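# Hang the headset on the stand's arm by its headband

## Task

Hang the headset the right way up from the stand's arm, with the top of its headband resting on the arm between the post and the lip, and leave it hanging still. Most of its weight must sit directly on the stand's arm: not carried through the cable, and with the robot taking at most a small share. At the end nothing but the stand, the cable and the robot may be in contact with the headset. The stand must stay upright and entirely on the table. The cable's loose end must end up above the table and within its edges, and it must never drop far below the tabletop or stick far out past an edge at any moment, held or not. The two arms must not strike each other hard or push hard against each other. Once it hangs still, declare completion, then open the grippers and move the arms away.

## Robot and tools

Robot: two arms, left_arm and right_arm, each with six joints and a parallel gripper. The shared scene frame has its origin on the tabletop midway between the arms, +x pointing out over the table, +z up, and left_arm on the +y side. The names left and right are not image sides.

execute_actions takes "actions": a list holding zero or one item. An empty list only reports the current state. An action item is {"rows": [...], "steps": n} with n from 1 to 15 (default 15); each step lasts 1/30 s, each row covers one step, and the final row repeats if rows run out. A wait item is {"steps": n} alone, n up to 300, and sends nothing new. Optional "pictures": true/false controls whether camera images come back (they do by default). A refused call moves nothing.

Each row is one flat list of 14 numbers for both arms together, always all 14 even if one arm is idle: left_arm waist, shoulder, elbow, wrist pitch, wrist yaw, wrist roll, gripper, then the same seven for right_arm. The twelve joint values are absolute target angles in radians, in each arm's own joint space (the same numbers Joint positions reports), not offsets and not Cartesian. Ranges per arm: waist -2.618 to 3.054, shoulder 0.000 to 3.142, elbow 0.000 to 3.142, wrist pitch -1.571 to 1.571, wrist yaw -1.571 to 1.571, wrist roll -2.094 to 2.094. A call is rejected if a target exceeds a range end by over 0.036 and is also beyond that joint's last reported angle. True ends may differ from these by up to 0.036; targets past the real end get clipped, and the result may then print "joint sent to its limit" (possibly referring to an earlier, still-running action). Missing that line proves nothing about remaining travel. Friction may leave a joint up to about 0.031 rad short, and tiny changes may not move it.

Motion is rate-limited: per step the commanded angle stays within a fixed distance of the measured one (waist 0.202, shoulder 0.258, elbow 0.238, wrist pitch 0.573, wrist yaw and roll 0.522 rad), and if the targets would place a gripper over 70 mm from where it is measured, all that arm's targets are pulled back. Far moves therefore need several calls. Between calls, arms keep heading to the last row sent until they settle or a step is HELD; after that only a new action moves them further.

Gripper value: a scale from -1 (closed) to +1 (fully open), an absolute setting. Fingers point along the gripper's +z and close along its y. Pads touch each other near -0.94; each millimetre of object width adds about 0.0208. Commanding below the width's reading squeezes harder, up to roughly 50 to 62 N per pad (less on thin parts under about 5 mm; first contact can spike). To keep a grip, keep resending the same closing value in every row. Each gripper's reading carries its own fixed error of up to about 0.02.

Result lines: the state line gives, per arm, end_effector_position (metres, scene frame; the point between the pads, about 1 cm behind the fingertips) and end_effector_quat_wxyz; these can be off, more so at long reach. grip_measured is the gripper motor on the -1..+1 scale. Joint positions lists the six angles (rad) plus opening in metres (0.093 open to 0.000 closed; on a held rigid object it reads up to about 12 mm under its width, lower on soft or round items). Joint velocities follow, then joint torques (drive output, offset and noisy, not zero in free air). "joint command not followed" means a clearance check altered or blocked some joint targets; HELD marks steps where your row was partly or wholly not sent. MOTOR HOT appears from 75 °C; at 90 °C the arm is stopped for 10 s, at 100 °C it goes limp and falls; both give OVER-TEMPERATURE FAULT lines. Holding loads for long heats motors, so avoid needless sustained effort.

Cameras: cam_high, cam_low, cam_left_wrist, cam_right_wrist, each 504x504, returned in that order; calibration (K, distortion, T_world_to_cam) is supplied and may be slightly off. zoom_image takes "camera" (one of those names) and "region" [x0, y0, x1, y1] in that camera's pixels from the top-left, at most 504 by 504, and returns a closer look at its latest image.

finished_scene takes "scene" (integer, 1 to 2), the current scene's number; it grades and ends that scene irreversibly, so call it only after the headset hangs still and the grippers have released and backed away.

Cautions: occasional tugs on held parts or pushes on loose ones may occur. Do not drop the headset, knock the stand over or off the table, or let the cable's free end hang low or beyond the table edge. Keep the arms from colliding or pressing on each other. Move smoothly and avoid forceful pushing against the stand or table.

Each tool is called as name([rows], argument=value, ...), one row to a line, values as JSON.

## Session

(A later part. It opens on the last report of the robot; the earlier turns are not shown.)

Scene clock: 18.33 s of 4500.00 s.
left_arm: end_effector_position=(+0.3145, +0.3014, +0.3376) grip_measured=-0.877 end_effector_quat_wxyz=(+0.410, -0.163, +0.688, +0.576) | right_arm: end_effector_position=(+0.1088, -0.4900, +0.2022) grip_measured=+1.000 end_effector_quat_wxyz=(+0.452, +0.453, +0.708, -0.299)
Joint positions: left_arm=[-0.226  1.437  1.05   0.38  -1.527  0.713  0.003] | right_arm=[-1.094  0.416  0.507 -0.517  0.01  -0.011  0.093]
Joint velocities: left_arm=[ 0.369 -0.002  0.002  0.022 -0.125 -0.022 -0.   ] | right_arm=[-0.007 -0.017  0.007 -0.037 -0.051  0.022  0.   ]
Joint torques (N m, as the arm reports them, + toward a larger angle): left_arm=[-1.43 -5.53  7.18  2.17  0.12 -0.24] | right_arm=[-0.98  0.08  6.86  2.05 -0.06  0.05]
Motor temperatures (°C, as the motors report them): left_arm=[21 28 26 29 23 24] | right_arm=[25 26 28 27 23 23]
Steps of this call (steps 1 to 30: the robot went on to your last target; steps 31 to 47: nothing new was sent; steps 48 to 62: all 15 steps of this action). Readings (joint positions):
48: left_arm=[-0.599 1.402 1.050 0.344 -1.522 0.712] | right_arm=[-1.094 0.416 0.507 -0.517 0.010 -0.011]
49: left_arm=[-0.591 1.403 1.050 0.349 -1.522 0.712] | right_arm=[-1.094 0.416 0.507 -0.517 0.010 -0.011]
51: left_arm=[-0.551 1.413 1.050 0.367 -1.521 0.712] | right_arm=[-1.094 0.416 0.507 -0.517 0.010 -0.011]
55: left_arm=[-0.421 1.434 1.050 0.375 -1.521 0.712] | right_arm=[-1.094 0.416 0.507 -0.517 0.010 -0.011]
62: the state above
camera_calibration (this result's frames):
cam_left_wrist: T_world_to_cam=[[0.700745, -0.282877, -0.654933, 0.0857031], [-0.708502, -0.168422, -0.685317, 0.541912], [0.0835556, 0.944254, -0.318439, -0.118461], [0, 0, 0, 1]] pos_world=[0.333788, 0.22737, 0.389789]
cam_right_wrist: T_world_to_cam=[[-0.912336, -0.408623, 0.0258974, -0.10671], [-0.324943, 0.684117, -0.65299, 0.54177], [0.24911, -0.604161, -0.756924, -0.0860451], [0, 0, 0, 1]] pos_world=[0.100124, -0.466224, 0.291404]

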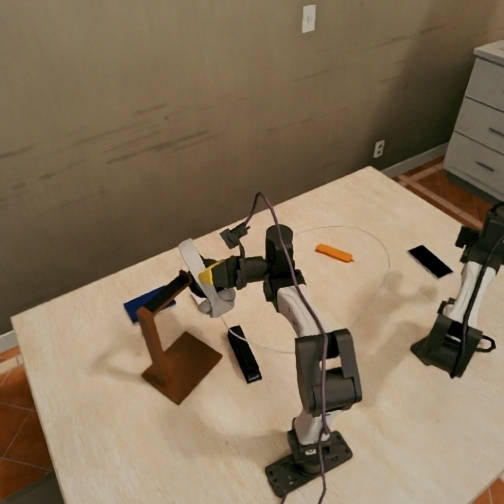

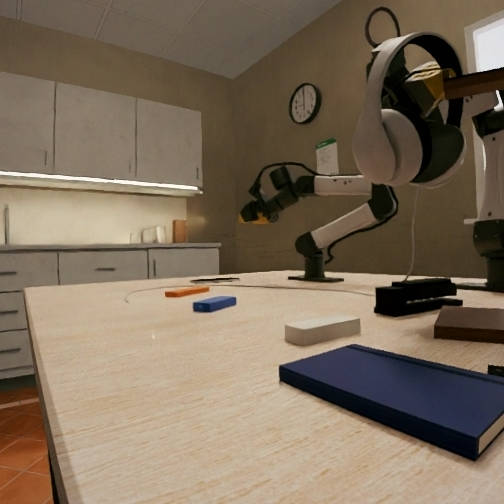

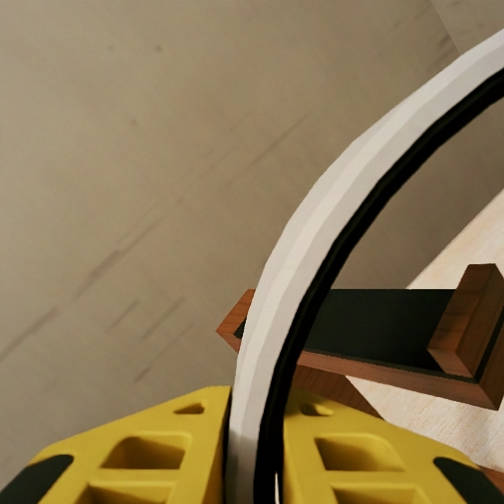

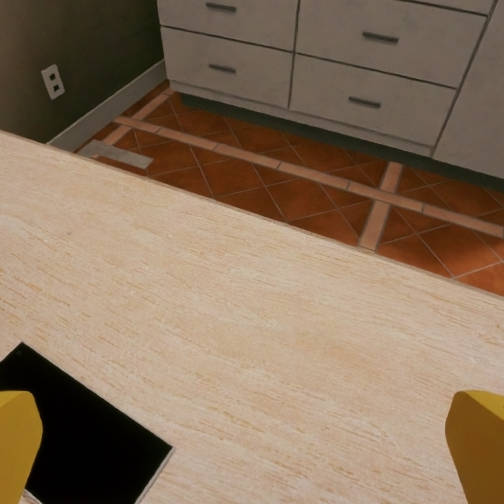

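execute_actions([
  {"rows":[[-0.21,1.39,1.01,0.43,-1.53,0.7,-1,-1.1,0.4,0.5,-0.5,0,0,1],[-0.2,1.375,1,0.43,-1.53,0.7,-1,-1.1,0.4,0.5,-0.5,0,0,1],[-0.18,1.375,1,0.43,-1.53,0.7,-1,-1.1,0.4,0.5,-0.5,0,0,1],[-0.16,1.375,1,0.43,-1.53,0.7,-1,-1.1,0.4,0.5,-0.5,0,0,1],[-0.14,1.375,1,0.43,-1.53,0.7,-1,-1.1,0.4,0.5,-0.5,0,0,1],[-0.12,1.375,1,0.43,-1.53,0.7,-1,-1.1,0.4,0.5,-0.5,0,0,1],[-0.1,1.375,1,0.43,-1.53,0.7,-1,-1.1,0.4,0.5,-0.5,0,0,1],[-0.08,1.375,1,0.43,-1.53,0.7,-1,-1.1,0.4,0.5,-0.5,0,0,1],[-0.06,1.375,1,0.43,-1.53,0.7,-1,-1.1,0.4,0.5,-0.5,0,0,1],[-0.04,1.375,1,0.43,-1.53,0.7,-1,-1.1,0.4,0.5,-0.5,0,0,1],[-0.02,1.375,1,0.43,-1.53,0.7,-1,-1.1,0.4,0.5,-0.5,0,0,1],[0,1.375,1,0.43,-1.53,0.7,-1,-1.1,0.4,0.5,-0.5,0,0,1],[0.015,1.375,1,0.43,-1.53,0.7,-1,-1.1,0.4,0.5,-0.5,0,0,1]],"steps":15},
])

zoom_image(camera="cam_high", region=[100,220,280,400])

Scene clock: 20.43 s of 4500.00 s.
left_arm: end_effector_position=(+0.2839, +0.3826, +0.3352) grip_measured=-0.877 end_effector_quat_wxyz=(+0.339, -0.243, +0.664, +0.620) | right_arm: end_effector_position=(+0.1088, -0.4900, +0.2022) grip_measured=+1.000 end_effector_quat_wxyz=(+0.452, +0.453, +0.708, -0.299)
Joint positions: left_arm=[ 0.006  1.405  1.013  0.388 -1.53   0.714  0.003] | right_arm=[-1.094  0.416  0.507 -0.517  0.01  -0.011  0.093]
Joint velocities: left_arm=[ 0.252 -0.022  0.022 -0.022 -0.066 -0.051  0.001] | right_arm=[ 0.017 -0.002 -0.022 -0.037  0.007 -0.081  0.   ]
Joint torques (N m, as the arm reports them, + toward a larger angle): left_arm=[-0.47 -7.43  7.15  2.04  0.02 -0.22] | right_arm=[-0.87 -0.04  6.71  2.04 -0.06  0.07]
Motor temperatures (°C, as the motors report them): left_arm=[21 28 26 29 23 24] | right_arm=[25 26 28 28 23 23]
Steps of this call (steps 1 to 30: the robot went on to your last target; steps 31 to 48: nothing new was sent; steps 49 to 63: all 15 steps of this action). Readings (joint positions):
49: left_arm=[-0.215 1.435 1.045 0.386 -1.530 0.714] | right_arm=[-1.094 0.416 0.507 -0.517 0.010 -0.011]
50: left_arm=[-0.215 1.427 1.035 0.388 -1.529 0.714] | right_arm=[-1.094 0.416 0.507 -0.517 0.010 -0.011]
52: left_arm=[-0.204 1.412 1.017 0.388 -1.529 0.714] | right_arm=[-1.094 0.416 0.507 -0.517 0.010 -0.011]
56: left_arm=[-0.127 1.406 1.013 0.388 -1.529 0.714] | right_arm=[-1.094 0.416 0.507 -0.517 0.010 -0.011]
63: the state above
camera_calibration (this result's frames):
cam_left_wrist: T_world_to_cam=[[0.74798, -0.11109, -0.654358, 0.0492797], [-0.648913, -0.329496, -0.685817, 0.577083], [-0.139421, 0.937599, -0.318545, -0.127436], [0, 0, 0, 1]] pos_world=[0.319849, 0.315105, 0.387426]
cam_right_wrist: T_world_to_cam=[[-0.912336, -0.408623, 0.0258974, -0.10671], [-0.324943, 0.684117, -0.65299, 0.54177], [0.24911, -0.604161, -0.756924, -0.0860451], [0, 0, 0, 1]] pos_world=[0.100124, -0.466224, 0.291404]

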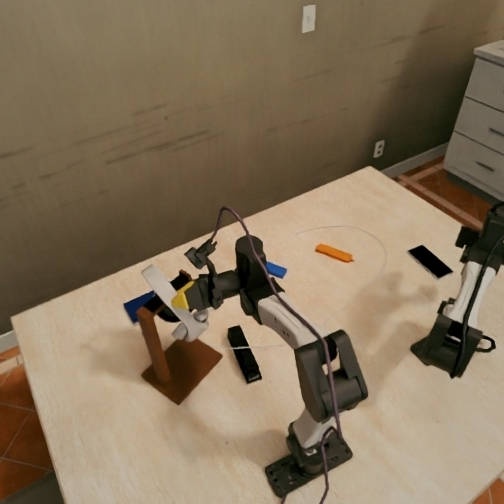

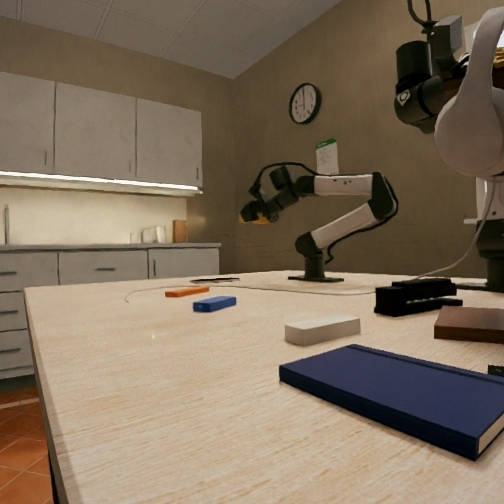

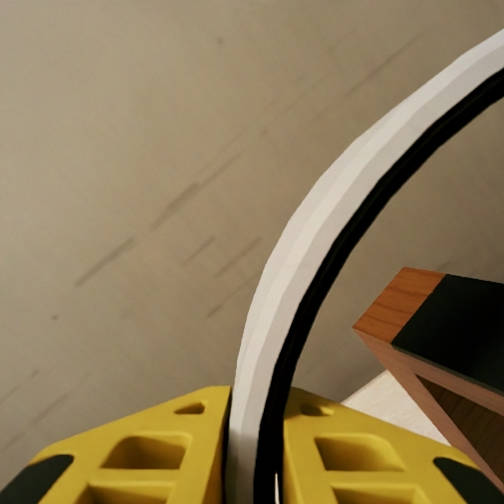

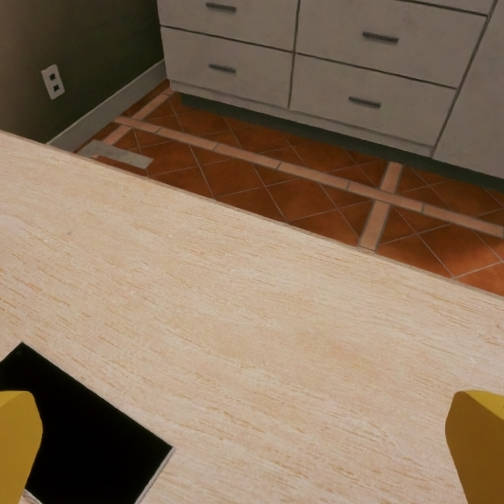

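Region (100, 220, 280, 400) of cam_high's 504x504 image, scaled by 2.800, with more detail than that image has.

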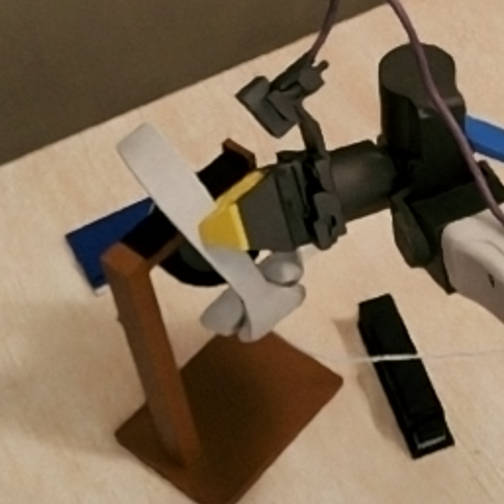

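execute_actions([
  {"rows":[[-0.02,1.4,0.985,0.45,-1.53,0.7,-1,-1.1,0.4,0.5,-0.5,0,0,1],[-0.02,1.41,0.97,0.47,-1.53,0.7,-1,-1.1,0.4,0.5,-0.5,0,0,1],[-0.02,1.415,0.955,0.49,-1.53,0.7,-1,-1.1,0.4,0.5,-0.5,0,0,1],[-0.02,1.42,0.94,0.51,-1.53,0.7,-1,-1.1,0.4,0.5,-0.5,0,0,1],[-0.02,1.425,0.925,0.53,-1.53,0.7,-1,-1.1,0.4,0.5,-0.5,0,0,1],[-0.02,1.43,0.91,0.555,-1.53,0.7,-1,-1.1,0.4,0.5,-0.5,0,0,1],[-0.02,1.435,0.895,0.58,-1.53,0.7,-1,-1.1,0.4,0.5,-0.5,0,0,1],[-0.02,1.44,0.88,0.6,-1.53,0.7,-1,-1.1,0.4,0.5,-0.5,0,0,1],[-0.02,1.445,0.865,0.62,-1.53,0.7,-1,-1.1,0.4,0.5,-0.5,0,0,1],[-0.02,1.445,0.855,0.62,-1.53,0.7,-1,-1.1,0.4,0.5,-0.5,0,0,1]],"steps":15},
])

zoom_image(camera="cam_high", region=[100,220,280,400])

Scene clock: 21.97 s of 4500.00 s.
left_arm: end_effector_position=(+0.2843, +0.3766, +0.2874) grip_measured=-0.877 end_effector_quat_wxyz=(+0.334, -0.226, +0.671, +0.623) | right_arm: end_effector_position=(+0.1088, -0.4900, +0.2022) grip_measured=+1.000 end_effector_quat_wxyz=(+0.452, +0.453, +0.708, -0.299)
Joint positions: left_arm=[-0.013  1.443  0.86   0.544 -1.531  0.714  0.003] | right_arm=[-1.094  0.416  0.507 -0.517  0.01  -0.011  0.093]
Joint velocities: left_arm=[ 0.002 -0.012  0.012  0.11  -0.022  0.051 -0.001] | right_arm=[-0.017 -0.002 -0.012 -0.022 -0.051  0.037  0.   ]
Joint torques (N m, as the arm reports them, + toward a larger angle): left_arm=[-0.51 -5.35  7.19  2.26 -0.03 -0.29] | right_arm=[-0.87  0.09  6.83  2.04 -0.03  0.03]
Motor temperatures (°C, as the motors report them): left_arm=[21 28 26 29 23 24] | right_arm=[25 26 28 28 23 23]
Steps of this call (steps 1 to 15: the robot went on to your last target; steps 16 to 31: nothing new was sent; steps 32 to 46: all 15 steps of this action). Readings (joint positions):
32: left_arm=[0.011 1.405 1.011 0.391 -1.531 0.714] | right_arm=[-1.094 0.416 0.507 -0.517 0.010 -0.011]
33: left_arm=[0.006 1.405 1.005 0.400 -1.532 0.714] | right_arm=[-1.094 0.416 0.507 -0.517 0.010 -0.011]
35: left_arm=[-0.006 1.405 0.983 0.425 -1.531 0.714] | right_arm=[-1.094 0.416 0.507 -0.517 0.010 -0.011]
39: left_arm=[-0.013 1.415 0.921 0.487 -1.531 0.714] | right_arm=[-1.094 0.416 0.507 -0.517 0.010 -0.011]
46: the state above
camera_calibration (this result's frames):
cam_left_wrist: T_world_to_cam=[[0.723103, -0.12183, -0.679912, 0.0354822], [-0.677828, -0.314587, -0.664518, 0.539079], [-0.132933, 0.941378, -0.310059, -0.142654], [0, 0, 0, 1]] pos_world=[0.320782, 0.308201, 0.338121]
cam_right_wrist: T_world_to_cam=[[-0.912336, -0.408623, 0.0258974, -0.10671], [-0.324943, 0.684117, -0.65299, 0.54177], [0.24911, -0.604161, -0.756924, -0.0860451], [0, 0, 0, 1]] pos_world=[0.100124, -0.466224, 0.291404]

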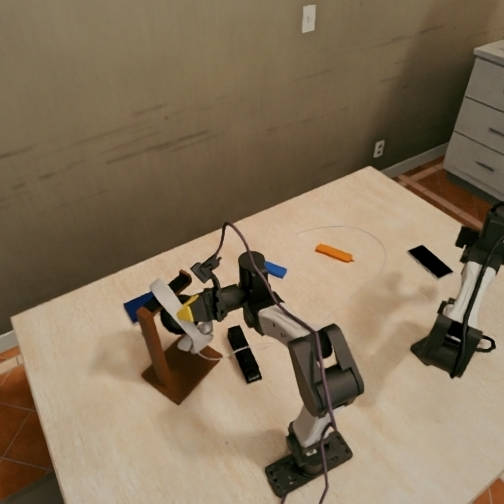

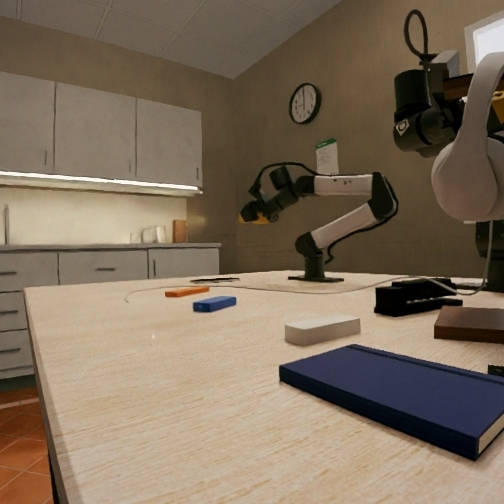

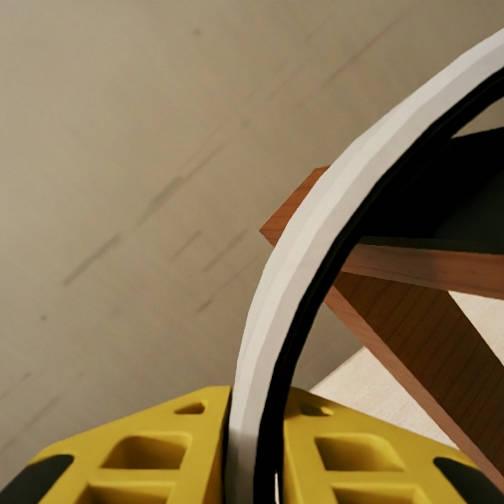

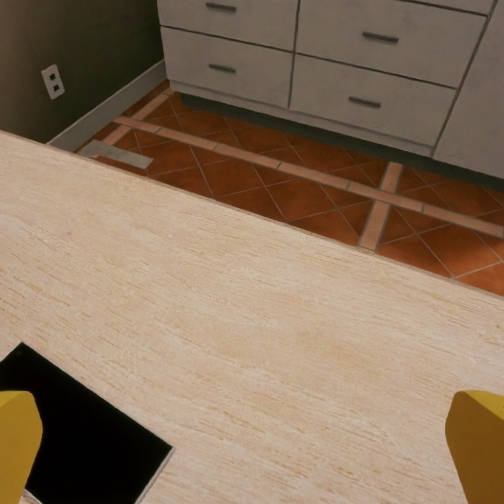

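Region (100, 220, 280, 400) of cam_high's 504x504 image, scaled by 2.800, with more detail than that image has.

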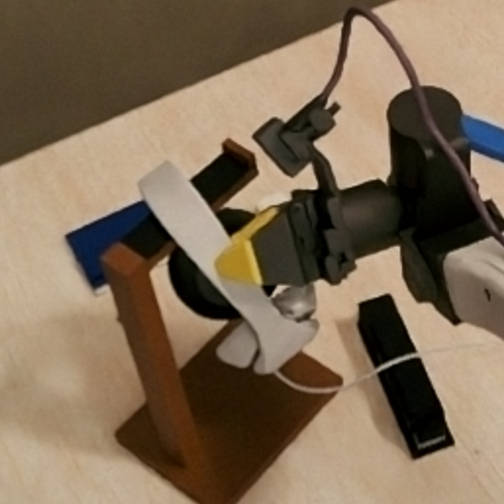

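Still a gap; lowering about 15 mm more.

execute_actions([
  {"rows":[[-0.03,1.45,0.84,0.64,-1.53,0.7,-1,-1.1,0.4,0.5,-0.5,0,0,1],[-0.035,1.455,0.83,0.66,-1.53,0.7,-1,-1.1,0.4,0.5,-0.5,0,0,1],[-0.04,1.46,0.82,0.68,-1.53,0.7,-1,-1.1,0.4,0.5,-0.5,0,0,1],[-0.04,1.465,0.81,0.69,-1.53,0.7,-1,-1.1,0.4,0.5,-0.5,0,0,1],[-0.04,1.47,0.8,0.7,-1.53,0.7,-1,-1.1,0.4,0.5,-0.5,0,0,1]],"steps":15},
])

zoom_image(camera="cam_low", region=[384,30,504,150])

Scene clock: 23.07 s of 4500.00 s.
left_arm: end_effector_position=(+0.2849, +0.3710, +0.2783) grip_measured=-0.877 end_effector_quat_wxyz=(+0.357, -0.239, +0.665, +0.610) | right_arm: end_effector_position=(+0.1088, -0.4900, +0.2022) grip_measured=+1.000 end_effector_quat_wxyz=(+0.452, +0.453, +0.708, -0.299)
Joint positions: left_arm=[-0.031  1.458  0.815  0.66  -1.532  0.714  0.003] | right_arm=[-1.094  0.416  0.507 -0.517  0.01  -0.011  0.093]
Joint velocities: left_arm=[ 0.002 -0.017 -0.012 -0.051 -0.037 -0.051 -0.   ] | right_arm=[-0.002  0.007 -0.007  0.022  0.007  0.007  0.   ]
Joint torques (N m, as the arm reports them, + toward a larger angle): left_arm=[-0.65 -4.79  6.45  2.07  0.01 -0.18] | right_arm=[-0.87 -0.03  6.82  2.04 -0.06  0.02]
Motor temperatures (°C, as the motors report them): left_arm=[21 28 26 30 23 24] | right_arm=[25 26 29 28 23 23]
Steps of this call (steps 1 to 18: the robot went on to your last target; steps 19 to 33: all 15 steps of this action). Readings (joint positions):
19: left_arm=[-0.013 1.443 0.860 0.577 -1.531 0.714] | right_arm=[-1.094 0.416 0.507 -0.517 0.010 -0.011]
20: left_arm=[-0.015 1.443 0.857 0.584 -1.531 0.715] | right_arm=[-1.094 0.416 0.507 -0.517 0.010 -0.011]
22: left_arm=[-0.023 1.443 0.844 0.608 -1.531 0.715] | right_arm=[-1.094 0.416 0.507 -0.517 0.010 -0.011]
26: left_arm=[-0.031 1.456 0.816 0.638 -1.532 0.715] | right_arm=[-1.094 0.416 0.507 -0.517 0.010 -0.011]
33: the state above
camera_calibration (this result's frames):
cam_left_wrist: T_world_to_cam=[[0.757706, -0.139648, -0.637479, 0.0131367], [-0.645036, -0.308521, -0.699102, 0.529702], [-0.0990472, 0.940911, -0.323846, -0.145797], [0, 0, 0, 1]] pos_world=[0.317282, 0.302441, 0.331474]
cam_right_wrist: T_world_to_cam=[[-0.912336, -0.408623, 0.0258974, -0.10671], [-0.324943, 0.684117, -0.65299, 0.54177], [0.24911, -0.604161, -0.756924, -0.0860451], [0, 0, 0, 1]] pos_world=[0.100124, -0.466224, 0.291404]

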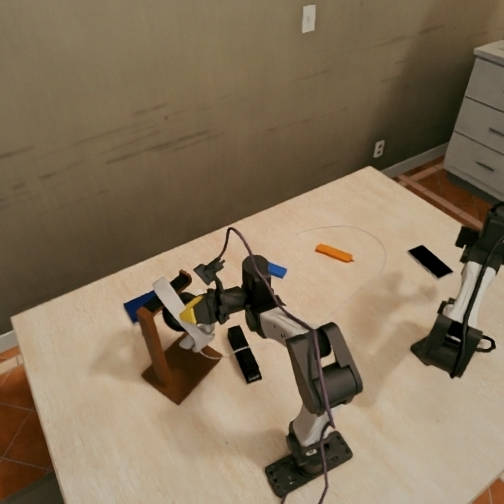

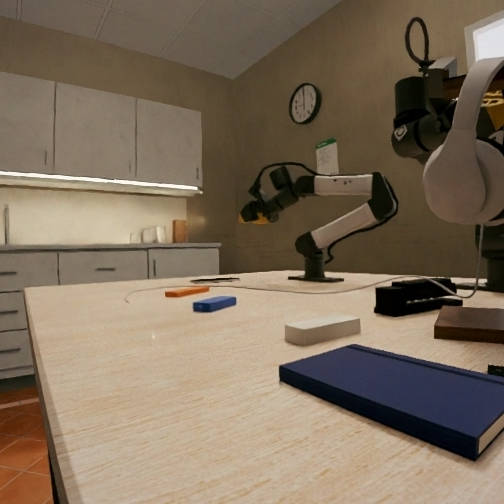

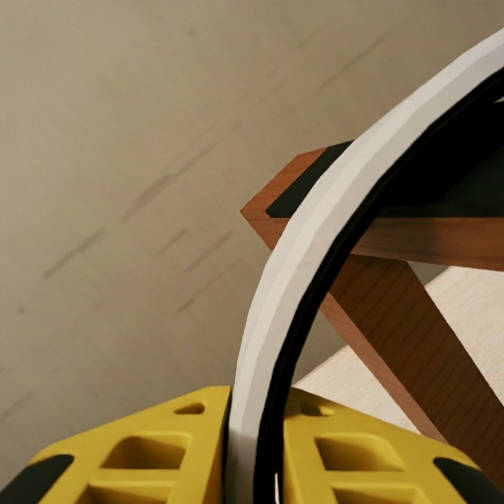

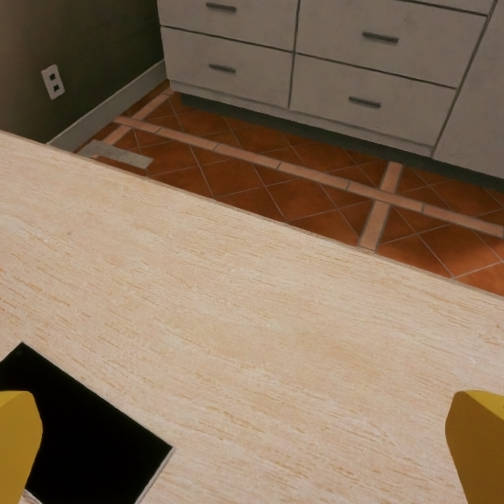

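Region (384, 30, 504, 150) of cam_low's 504x504 image, scaled by 4.200, with more detail than that image has.

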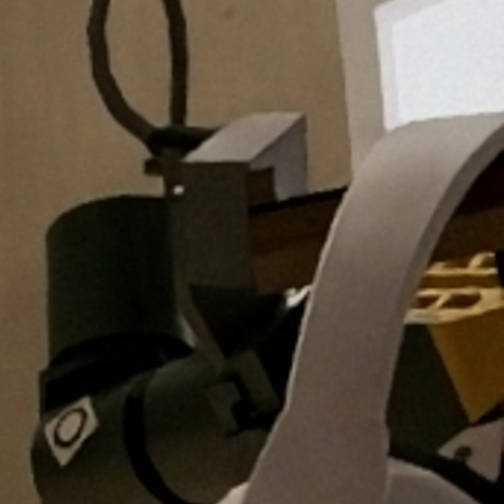

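execute_actions([
  {"rows":[[-0.04,1.49,0.785,0.71,-1.53,0.7,-1,-1.1,0.4,0.5,-0.5,0,0,1]],"steps":12},
], pictures=false)

execute_actions([
  {"rows":[[-0.04,1.49,0.78,0.7,-1.53,0.71,-0.8,-1.1,0.4,0.5,-0.5,0,0,1],[-0.04,1.49,0.78,0.7,-1.53,0.71,-0.76,-1.1,0.4,0.5,-0.5,0,0,1],[-0.04,1.49,0.78,0.69,-1.53,0.71,-0.72,-1.1,0.4,0.5,-0.5,0,0,1],[-0.04,1.49,0.78,0.69,-1.53,0.71,-0.68,-1.1,0.4,0.5,-0.5,0,0,1],[-0.04,1.49,0.78,0.68,-1.53,0.71,-0.64,-1.1,0.4,0.5,-0.5,0,0,1],[-0.04,1.49,0.78,0.68,-1.53,0.71,-0.6,-1.1,0.4,0.5,-0.5,0,0,1],[-0.04,1.49,0.78,0.68,-1.53,0.71,-0.55,-1.1,0.4,0.5,-0.5,0,0,1],[-0.04,1.49,0.78,0.68,-1.53,0.71,-0.45,-1.1,0.4,0.5,-0.5,0,0,1],[-0.04,1.49,0.78,0.68,-1.53,0.71,-0.3,-1.1,0.4,0.5,-0.5,0,0,1]],"steps":15},
])

Scene clock: 24.50 s of 4500.00 s.
left_arm: end_effector_position=(+0.2855, +0.3709, +0.2762) grip_measured=-0.877 end_effector_quat_wxyz=(+0.361, -0.244, +0.663, +0.609) | right_arm: end_effector_position=(+0.1088, -0.4900, +0.2022) grip_measured=+1.000 end_effector_quat_wxyz=(+0.452, +0.453, +0.708, -0.299)
Joint positions: left_arm=[-0.031  1.467  0.81   0.687 -1.534  0.713  0.003] | right_arm=[-1.094  0.416  0.507 -0.517  0.01  -0.011  0.093]
Joint velocities: left_arm=[-0.012  0.007 -0.012  0.051 -0.037 -0.037 -0.   ] | right_arm=[-0.007 -0.002  0.002  0.037  0.022 -0.022  0.   ]
Joint torques (N m, as the arm reports them, + toward a larger angle): left_arm=[-0.73 -3.76  5.61  1.85  0.06 -0.26] | right_arm=[-0.89 -0.03  6.72  2.04 -0.03  0.03]
Motor temperatures (°C, as the motors report them): left_arm=[21 28 26 30 23 24] | right_arm=[25 26 29 28 23 23]
Steps of this call (steps 1 to 15: the robot went on to your last target; steps 16 to 31: nothing new was sent; steps 32 to 43: all 12 steps of this action). Readings (joint positions):
32: left_arm=[-0.031 1.460 0.813 0.663 -1.532 0.714] | right_arm=[-1.094 0.416 0.507 -0.517 0.010 -0.011]
33: left_arm=[-0.031 1.463 0.812 0.668 -1.532 0.714] | right_arm=[-1.094 0.416 0.507 -0.517 0.010 -0.011]
35: left_arm=[-0.031 1.467 0.810 0.680 -1.533 0.713] | right_arm=[-1.094 0.416 0.507 -0.517 0.010 -0.011]
39: left_arm=[-0.031 1.467 0.810 0.686 -1.534 0.713] | right_arm=[-1.094 0.416 0.507 -0.517 0.010 -0.011]
43: the state above

Scene clock: 25.00 s of 4500.00 s.
left_arm: end_effector_position=(+0.2855, +0.3709, +0.2762) grip_measured=-0.302 end_effector_quat_wxyz=(+0.361, -0.244, +0.663, +0.609) | right_arm: end_effector_position=(+0.1088, -0.4900, +0.2022) grip_measured=+1.000 end_effector_quat_wxyz=(+0.452, +0.453, +0.708, -0.299)
Joint positions: left_arm=[-0.031  1.467  0.81   0.687 -1.534  0.713  0.031] | right_arm=[-1.094  0.416  0.507 -0.517  0.01  -0.011  0.093]
Joint velocities: left_arm=[-0.012  0.002 -0.007 -0.022  0.022  0.022  0.   ] | right_arm=[-0.002  0.002 -0.012  0.022 -0.007 -0.007  0.   ]
Joint torques (N m, as the arm reports them, + toward a larger angle): left_arm=[-0.86 -3.84  5.25  1.58  0.13 -0.21] | right_arm=[-0.93  0.02  6.81  2.07 -0.05  0.04]
Motor temperatures (°C, as the motors report them): left_arm=[21 28 26 30 23 24] | right_arm=[25 26 29 28 23 23]
Steps of this call (steps 1 to 15: all 15 steps of this action). Readings (joint positions):
1: left_arm=[-0.031 1.467 0.810 0.687 -1.534 0.713] | right_arm=[-1.094 0.416 0.507 -0.517 0.010 -0.011]
2: left_arm=[-0.031 1.467 0.810 0.687 -1.534 0.713] | right_arm=[-1.094 0.416 0.507 -0.517 0.010 -0.011]
4: left_arm=[-0.031 1.467 0.810 0.687 -1.534 0.713] | right_arm=[-1.094 0.416 0.507 -0.517 0.010 -0.011]
8: left_arm=[-0.031 1.467 0.810 0.687 -1.534 0.713] | right_arm=[-1.094 0.416 0.507 -0.517 0.010 -0.011]
15: the state above
camera_calibration (this result's frames):
cam_left_wrist: T_world_to_cam=[[0.766317, -0.139472, -0.627141, 0.00596381], [-0.635167, -0.31116, -0.706924, 0.528926], [-0.0965449, 0.940067, -0.327036, -0.145864], [0, 0, 0, 1]] pos_world=[0.317304, 0.302534, 0.329949]
cam_right_wrist: T_world_to_cam=[[-0.912336, -0.408623, 0.0258974, -0.10671], [-0.324943, 0.684117, -0.65299, 0.54177], [0.24911, -0.604161, -0.756924, -0.0860451], [0, 0, 0, 1]] pos_world=[0.100124, -0.466224, 0.291404]

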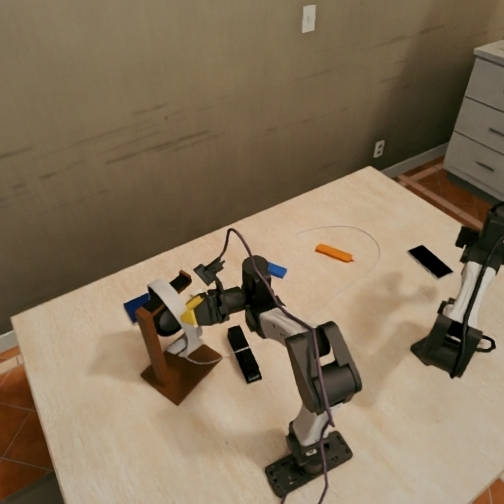

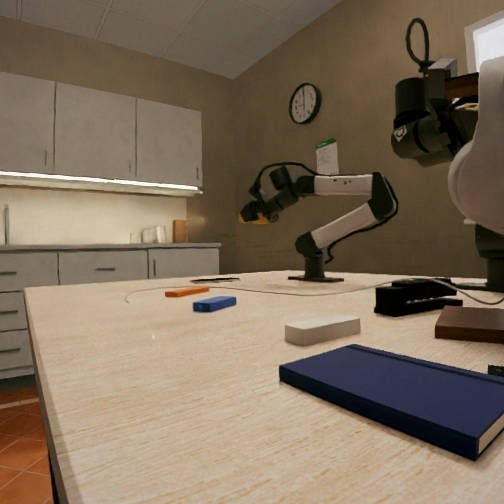

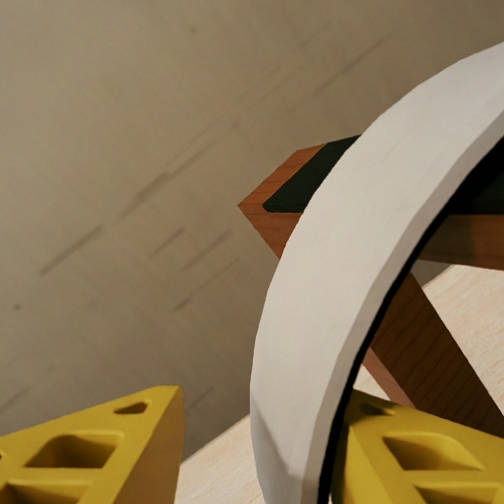

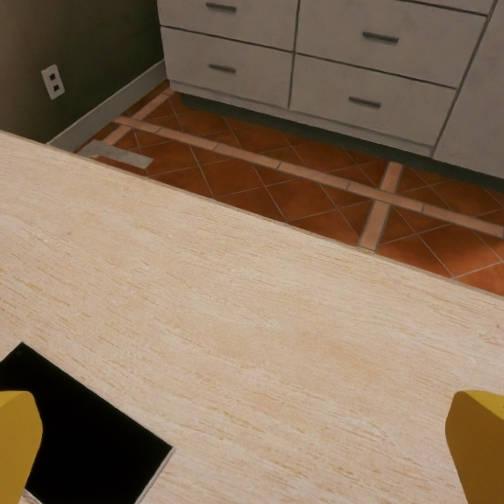

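execute_actions([
  {"rows":[[-0.055,1.47,0.8,0.68,-1.53,0.71,-0.1,-1.1,0.4,0.5,-0.5,0,0,1],[-0.07,1.47,0.8,0.68,-1.53,0.71,-0.1,-1.1,0.4,0.5,-0.5,0,0,1],[-0.09,1.47,0.8,0.68,-1.53,0.71,-0.1,-1.1,0.4,0.5,-0.5,0,0,1],[-0.11,1.47,0.8,0.68,-1.53,0.71,-0.1,-1.1,0.4,0.5,-0.5,0,0,1],[-0.13,1.47,0.8,0.68,-1.53,0.71,-0.1,-1.1,0.4,0.5,-0.5,0,0,1],[-0.16,1.47,0.8,0.68,-1.53,0.71,-0.1,-1.1,0.4,0.5,-0.5,0,0,1],[-0.19,1.47,0.8,0.68,-1.53,0.71,-0.1,-1.1,0.4,0.5,-0.5,0,0,1],[-0.23,1.44,0.79,0.68,-1.53,0.71,-0.1,-1.1,0.4,0.5,-0.5,0,0,1],[-0.28,1.41,0.78,0.68,-1.53,0.71,-0.1,-1.1,0.4,0.5,-0.5,0,0,1],[-0.34,1.37,0.77,0.68,-1.53,0.71,-0.1,-1.1,0.4,0.5,-0.5,0,0,1],[-0.4,1.33,0.76,0.68,-1.53,0.71,-0.1,-1.1,0.4,0.5,-0.5,0,0,1],[-0.47,1.29,0.75,0.68,-1.53,0.71,-0.1,-1.1,0.4,0.5,-0.5,0,0,1],[-0.54,1.25,0.74,0.68,-1.53,0.71,-0.1,-1.1,0.4,0.5,-0.5,0,0,1],[-0.62,1.22,0.73,0.68,-1.53,0.71,-0.1,-1.1,0.4,0.5,-0.5,0,0,1],[-0.7,1.2,0.72,0.68,-1.53,0.71,-0.1,-1.1,0.4,0.5,-0.5,0,0,1]],"steps":15},
], pictures=false)

execute_actions([
  {"steps":90},
])

zoom_image(camera="cam_high", region=[100,240,280,420])

execute_actions([
  {"steps":40},
])

Scene clock: 27.30 s of 4500.00 s.
left_arm: end_effector_position=(+0.2723, +0.2112, +0.3119) grip_measured=-0.102 end_effector_quat_wxyz=(+0.544, -0.105, +0.697, +0.455) | right_arm: end_effector_position=(+0.1088, -0.4900, +0.2022) grip_measured=+1.000 end_effector_quat_wxyz=(+0.452, +0.453, +0.708, -0.299)
Joint positions: left_arm=[-0.57   1.271  0.762  0.674 -1.531  0.713  0.04 ] | right_arm=[-1.094  0.416  0.507 -0.517  0.01  -0.011  0.093]
Joint velocities: left_arm=[-2.2   -1.101 -0.154  0.154  0.007  0.037  0.   ] | right_arm=[-0.007 -0.007  0.007 -0.022  0.007  0.037  0.   ]
Joint torques (N m, as the arm reports them, + toward a larger angle): left_arm=[ 0.76 -4.1   4.96  1.54  0.16 -0.13] | right_arm=[-0.94  0.02  6.58  2.05 -0.06  0.03]
Motor temperatures (°C, as the motors report them): left_arm=[21 28 26 30 23 24] | right_arm=[25 26 29 29 23 23]
Steps of this call (steps 1 to 15: the robot went on to your last target; steps 16 to 54: nothing new was sent; steps 55 to 69: all 15 steps of this action). Readings (joint positions):
55: left_arm=[-0.032 1.467 0.810 0.687 -1.534 0.713] | right_arm=[-1.094 0.416 0.507 -0.517 0.010 -0.011]
56: left_arm=[-0.038 1.467 0.810 0.687 -1.534 0.713] | right_arm=[-1.094 0.416 0.507 -0.517 0.010 -0.011]
58: left_arm=[-0.063 1.467 0.810 0.687 -1.534 0.713] | right_arm=[-1.094 0.416 0.507 -0.517 0.010 -0.011]
62: left_arm=[-0.160 1.467 0.810 0.687 -1.534 0.713] | right_arm=[-1.094 0.416 0.507 -0.517 0.010 -0.011]
69: the state above

Scene clock: 30.30 s of 4500.00 s.
left_arm: end_effector_position=(+0.2546, +0.1806, +0.3245) grip_measured=-0.102 end_effector_quat_wxyz=(+0.588, -0.081, +0.699, +0.398) | right_arm: end_effector_position=(+0.1088, -0.4900, +0.2022) grip_measured=+1.000 end_effector_quat_wxyz=(+0.452, +0.453, +0.708, -0.299)
Joint positions: left_arm=[-0.704  1.203  0.747  0.69  -1.529  0.713  0.04 ] | right_arm=[-1.094  0.416  0.507 -0.517  0.01  -0.011  0.093]
Joint velocities: left_arm=[ 0.007  0.002 -0.002  0.037  0.037 -0.007 -0.001] | right_arm=[-0.022 -0.002 -0.012 -0.007  0.022 -0.051  0.   ]
Joint torques (N m, as the arm reports them, + toward a larger angle): left_arm=[ 0.33 -3.42  5.45  1.34  0.18 -0.13] | right_arm=[-0.91 -0.02  6.83  2.04 -0.04  0.05]
Motor temperatures (°C, as the motors report them): left_arm=[21 28 26 30 23 24] | right_arm=[25 25 29 29 23 23]
Steps of this call (steps 1 to 30: the robot went on to your last target; steps 31 to 90: nothing new was sent). Readings (joint positions):
1: left_arm=[-0.638 1.239 0.760 0.678 -1.530 0.713] | right_arm=[-1.094 0.416 0.507 -0.517 0.010 -0.011]
2: left_arm=[-0.681 1.218 0.760 0.683 -1.529 0.713] | right_arm=[-1.094 0.416 0.507 -0.517 0.010 -0.011]
4: left_arm=[-0.704 1.203 0.760 0.689 -1.529 0.713] | right_arm=[-1.094 0.416 0.507 -0.517 0.010 -0.011]
8: left_arm=[-0.704 1.203 0.750 0.690 -1.529 0.713] | right_arm=[-1.094 0.416 0.507 -0.517 0.010 -0.011]
90: the state above
All arms were judged still, so your last target was given up. Only a new action makes them travel on or press farther. Fingers that are still opening or closing keep moving.
camera_calibration (this result's frames):
cam_left_wrist: T_world_to_cam=[[0.58502, -0.670421, -0.456384, 0.119992], [-0.583613, 0.0427487, -0.810906, 0.440944], [0.563159, 0.740748, -0.366257, -0.0733932], [0, 0, 0, 1]] pos_world=[0.228475, 0.115961, 0.385446]
cam_right_wrist: T_world_to_cam=[[-0.912336, -0.408623, 0.0258974, -0.10671], [-0.324943, 0.684117, -0.65299, 0.54177], [0.24911, -0.604161, -0.756924, -0.0860451], [0, 0, 0, 1]] pos_world=[0.100124, -0.466224, 0.291404]

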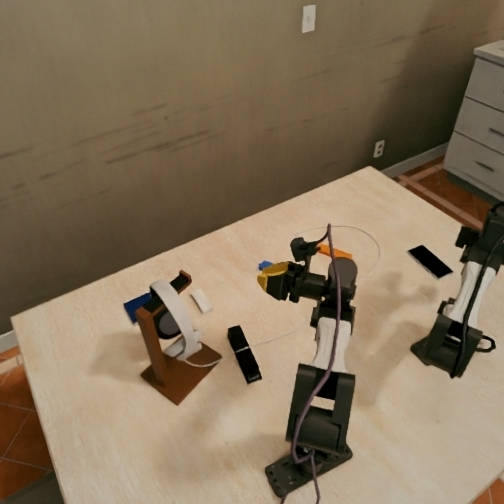

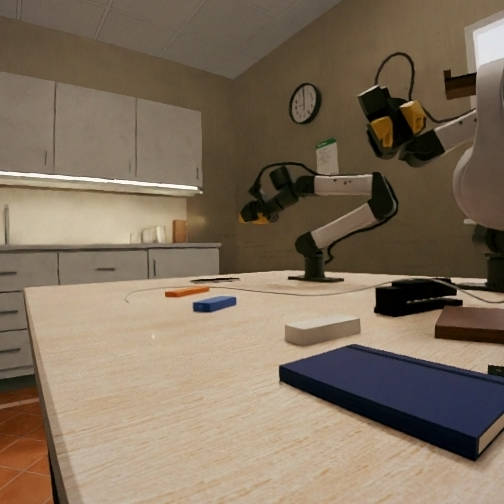

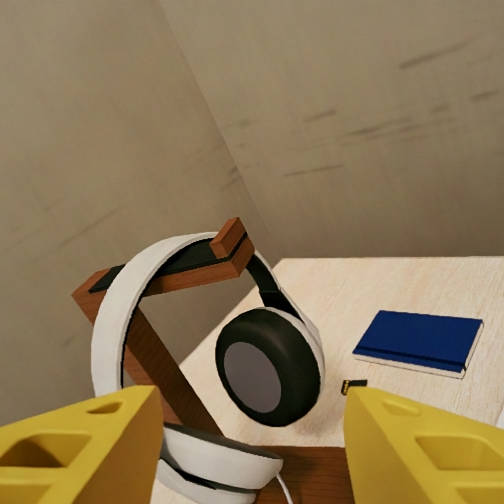

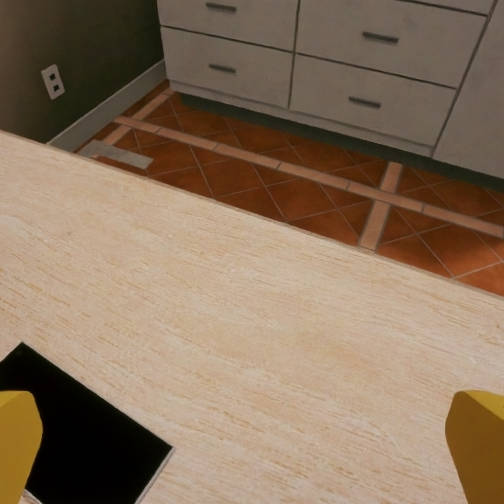

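Region (100, 240, 280, 420) of cam_high's 504x504 image, scaled by 2.800, with more detail than that image has.

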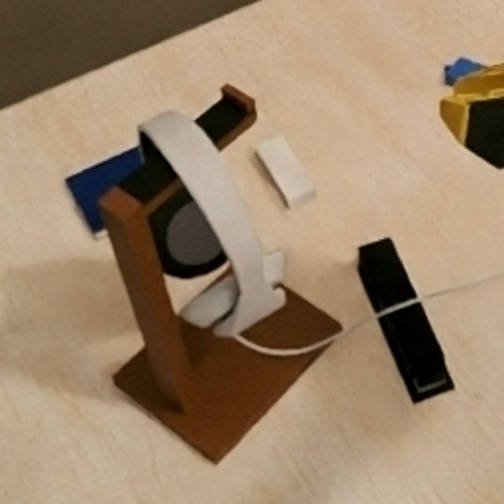

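Scene clock: 31.63 s of 4500.00 s.
left_arm: end_effector_position=(+0.2546, +0.1806, +0.3245) grip_measured=-0.102 end_effector_quat_wxyz=(+0.588, -0.081, +0.699, +0.398) | right_arm: end_effector_position=(+0.1088, -0.4900, +0.2022) grip_measured=+1.000 end_effector_quat_wxyz=(+0.452, +0.453, +0.708, -0.299)
Joint positions: left_arm=[-0.704  1.203  0.747  0.69  -1.529  0.713  0.04 ] | right_arm=[-1.094  0.416  0.507 -0.517  0.01  -0.011  0.093]
Joint velocities: left_arm=[-0.007 -0.027  0.017 -0.022  0.007  0.022  0.   ] | right_arm=[-0.002 -0.022  0.002 -0.007 -0.051  0.051  0.   ]
Joint torques (N m, as the arm reports them, + toward a larger angle): left_arm=[ 0.57 -3.56  5.52  1.39  0.17 -0.16] | right_arm=[-0.79 -0.03  6.68  2.02 -0.03  0.05]
Motor temperatures (°C, as the motors report them): left_arm=[21 27 26 30 23 24] | right_arm=[25 25 29 29 23 23]
Steps of this call (steps 1 to 40: nothing new was sent). Readings (joint positions):
1: left_arm=[-0.704 1.203 0.747 0.690 -1.529 0.713] | right_arm=[-1.094 0.416 0.507 -0.517 0.010 -0.011]
2: left_arm=[-0.704 1.203 0.747 0.690 -1.529 0.713] | right_arm=[-1.094 0.416 0.507 -0.517 0.010 -0.011]
4: left_arm=[-0.704 1.203 0.747 0.690 -1.529 0.713] | right_arm=[-1.094 0.416 0.507 -0.517 0.010 -0.011]
8: left_arm=[-0.704 1.203 0.747 0.690 -1.529 0.713] | right_arm=[-1.094 0.416 0.507 -0.517 0.010 -0.011]
40: the state above
camera_calibration (this result's frames):
cam_left_wrist: T_world_to_cam=[[0.58502, -0.670421, -0.456384, 0.119992], [-0.583613, 0.0427487, -0.810906, 0.440944], [0.563159, 0.740748, -0.366257, -0.0733932], [0, 0, 0, 1]] pos_world=[0.228475, 0.115961, 0.385446]
cam_right_wrist: T_world_to_cam=[[-0.912336, -0.408623, 0.0258974, -0.10671], [-0.324943, 0.684117, -0.65299, 0.54177], [0.24911, -0.604161, -0.756924, -0.0860451], [0, 0, 0, 1]] pos_world=[0.100124, -0.466224, 0.291404]

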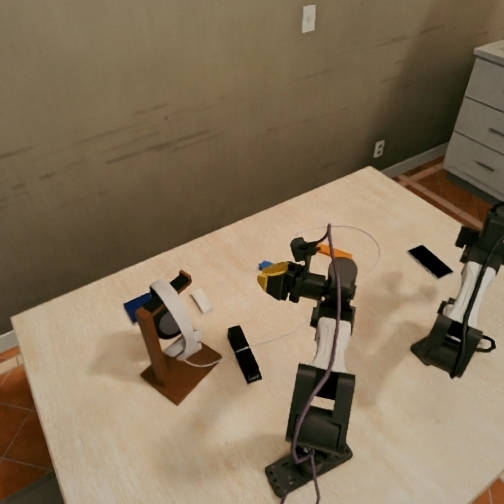

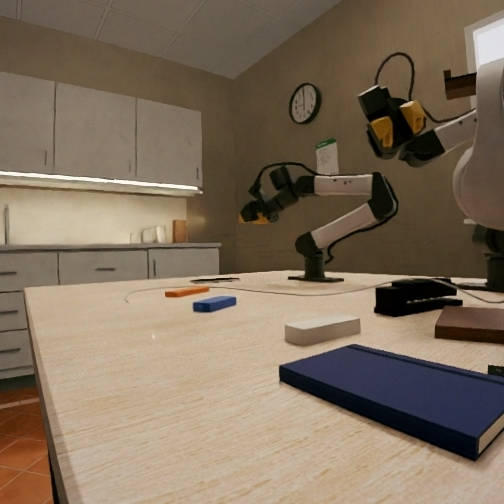

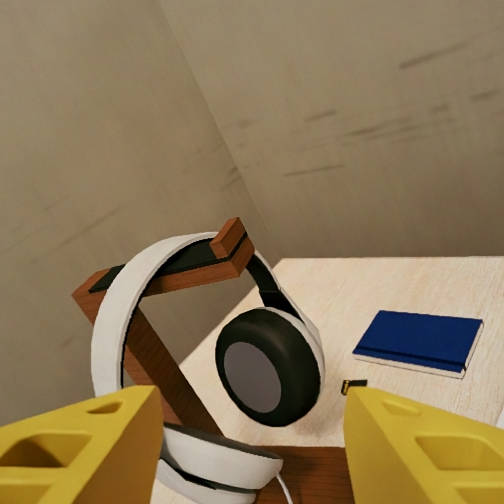

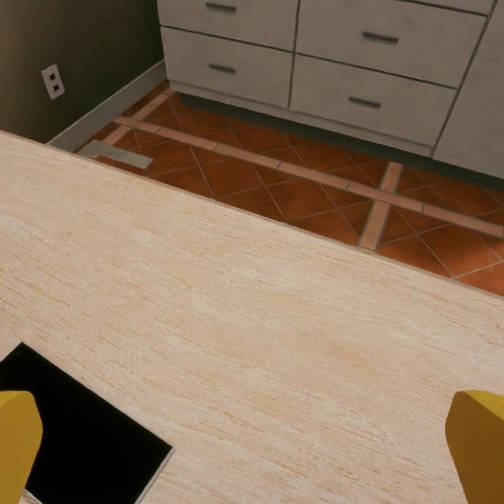

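finished_scene(scene=2)

The scene is finished: the task was done.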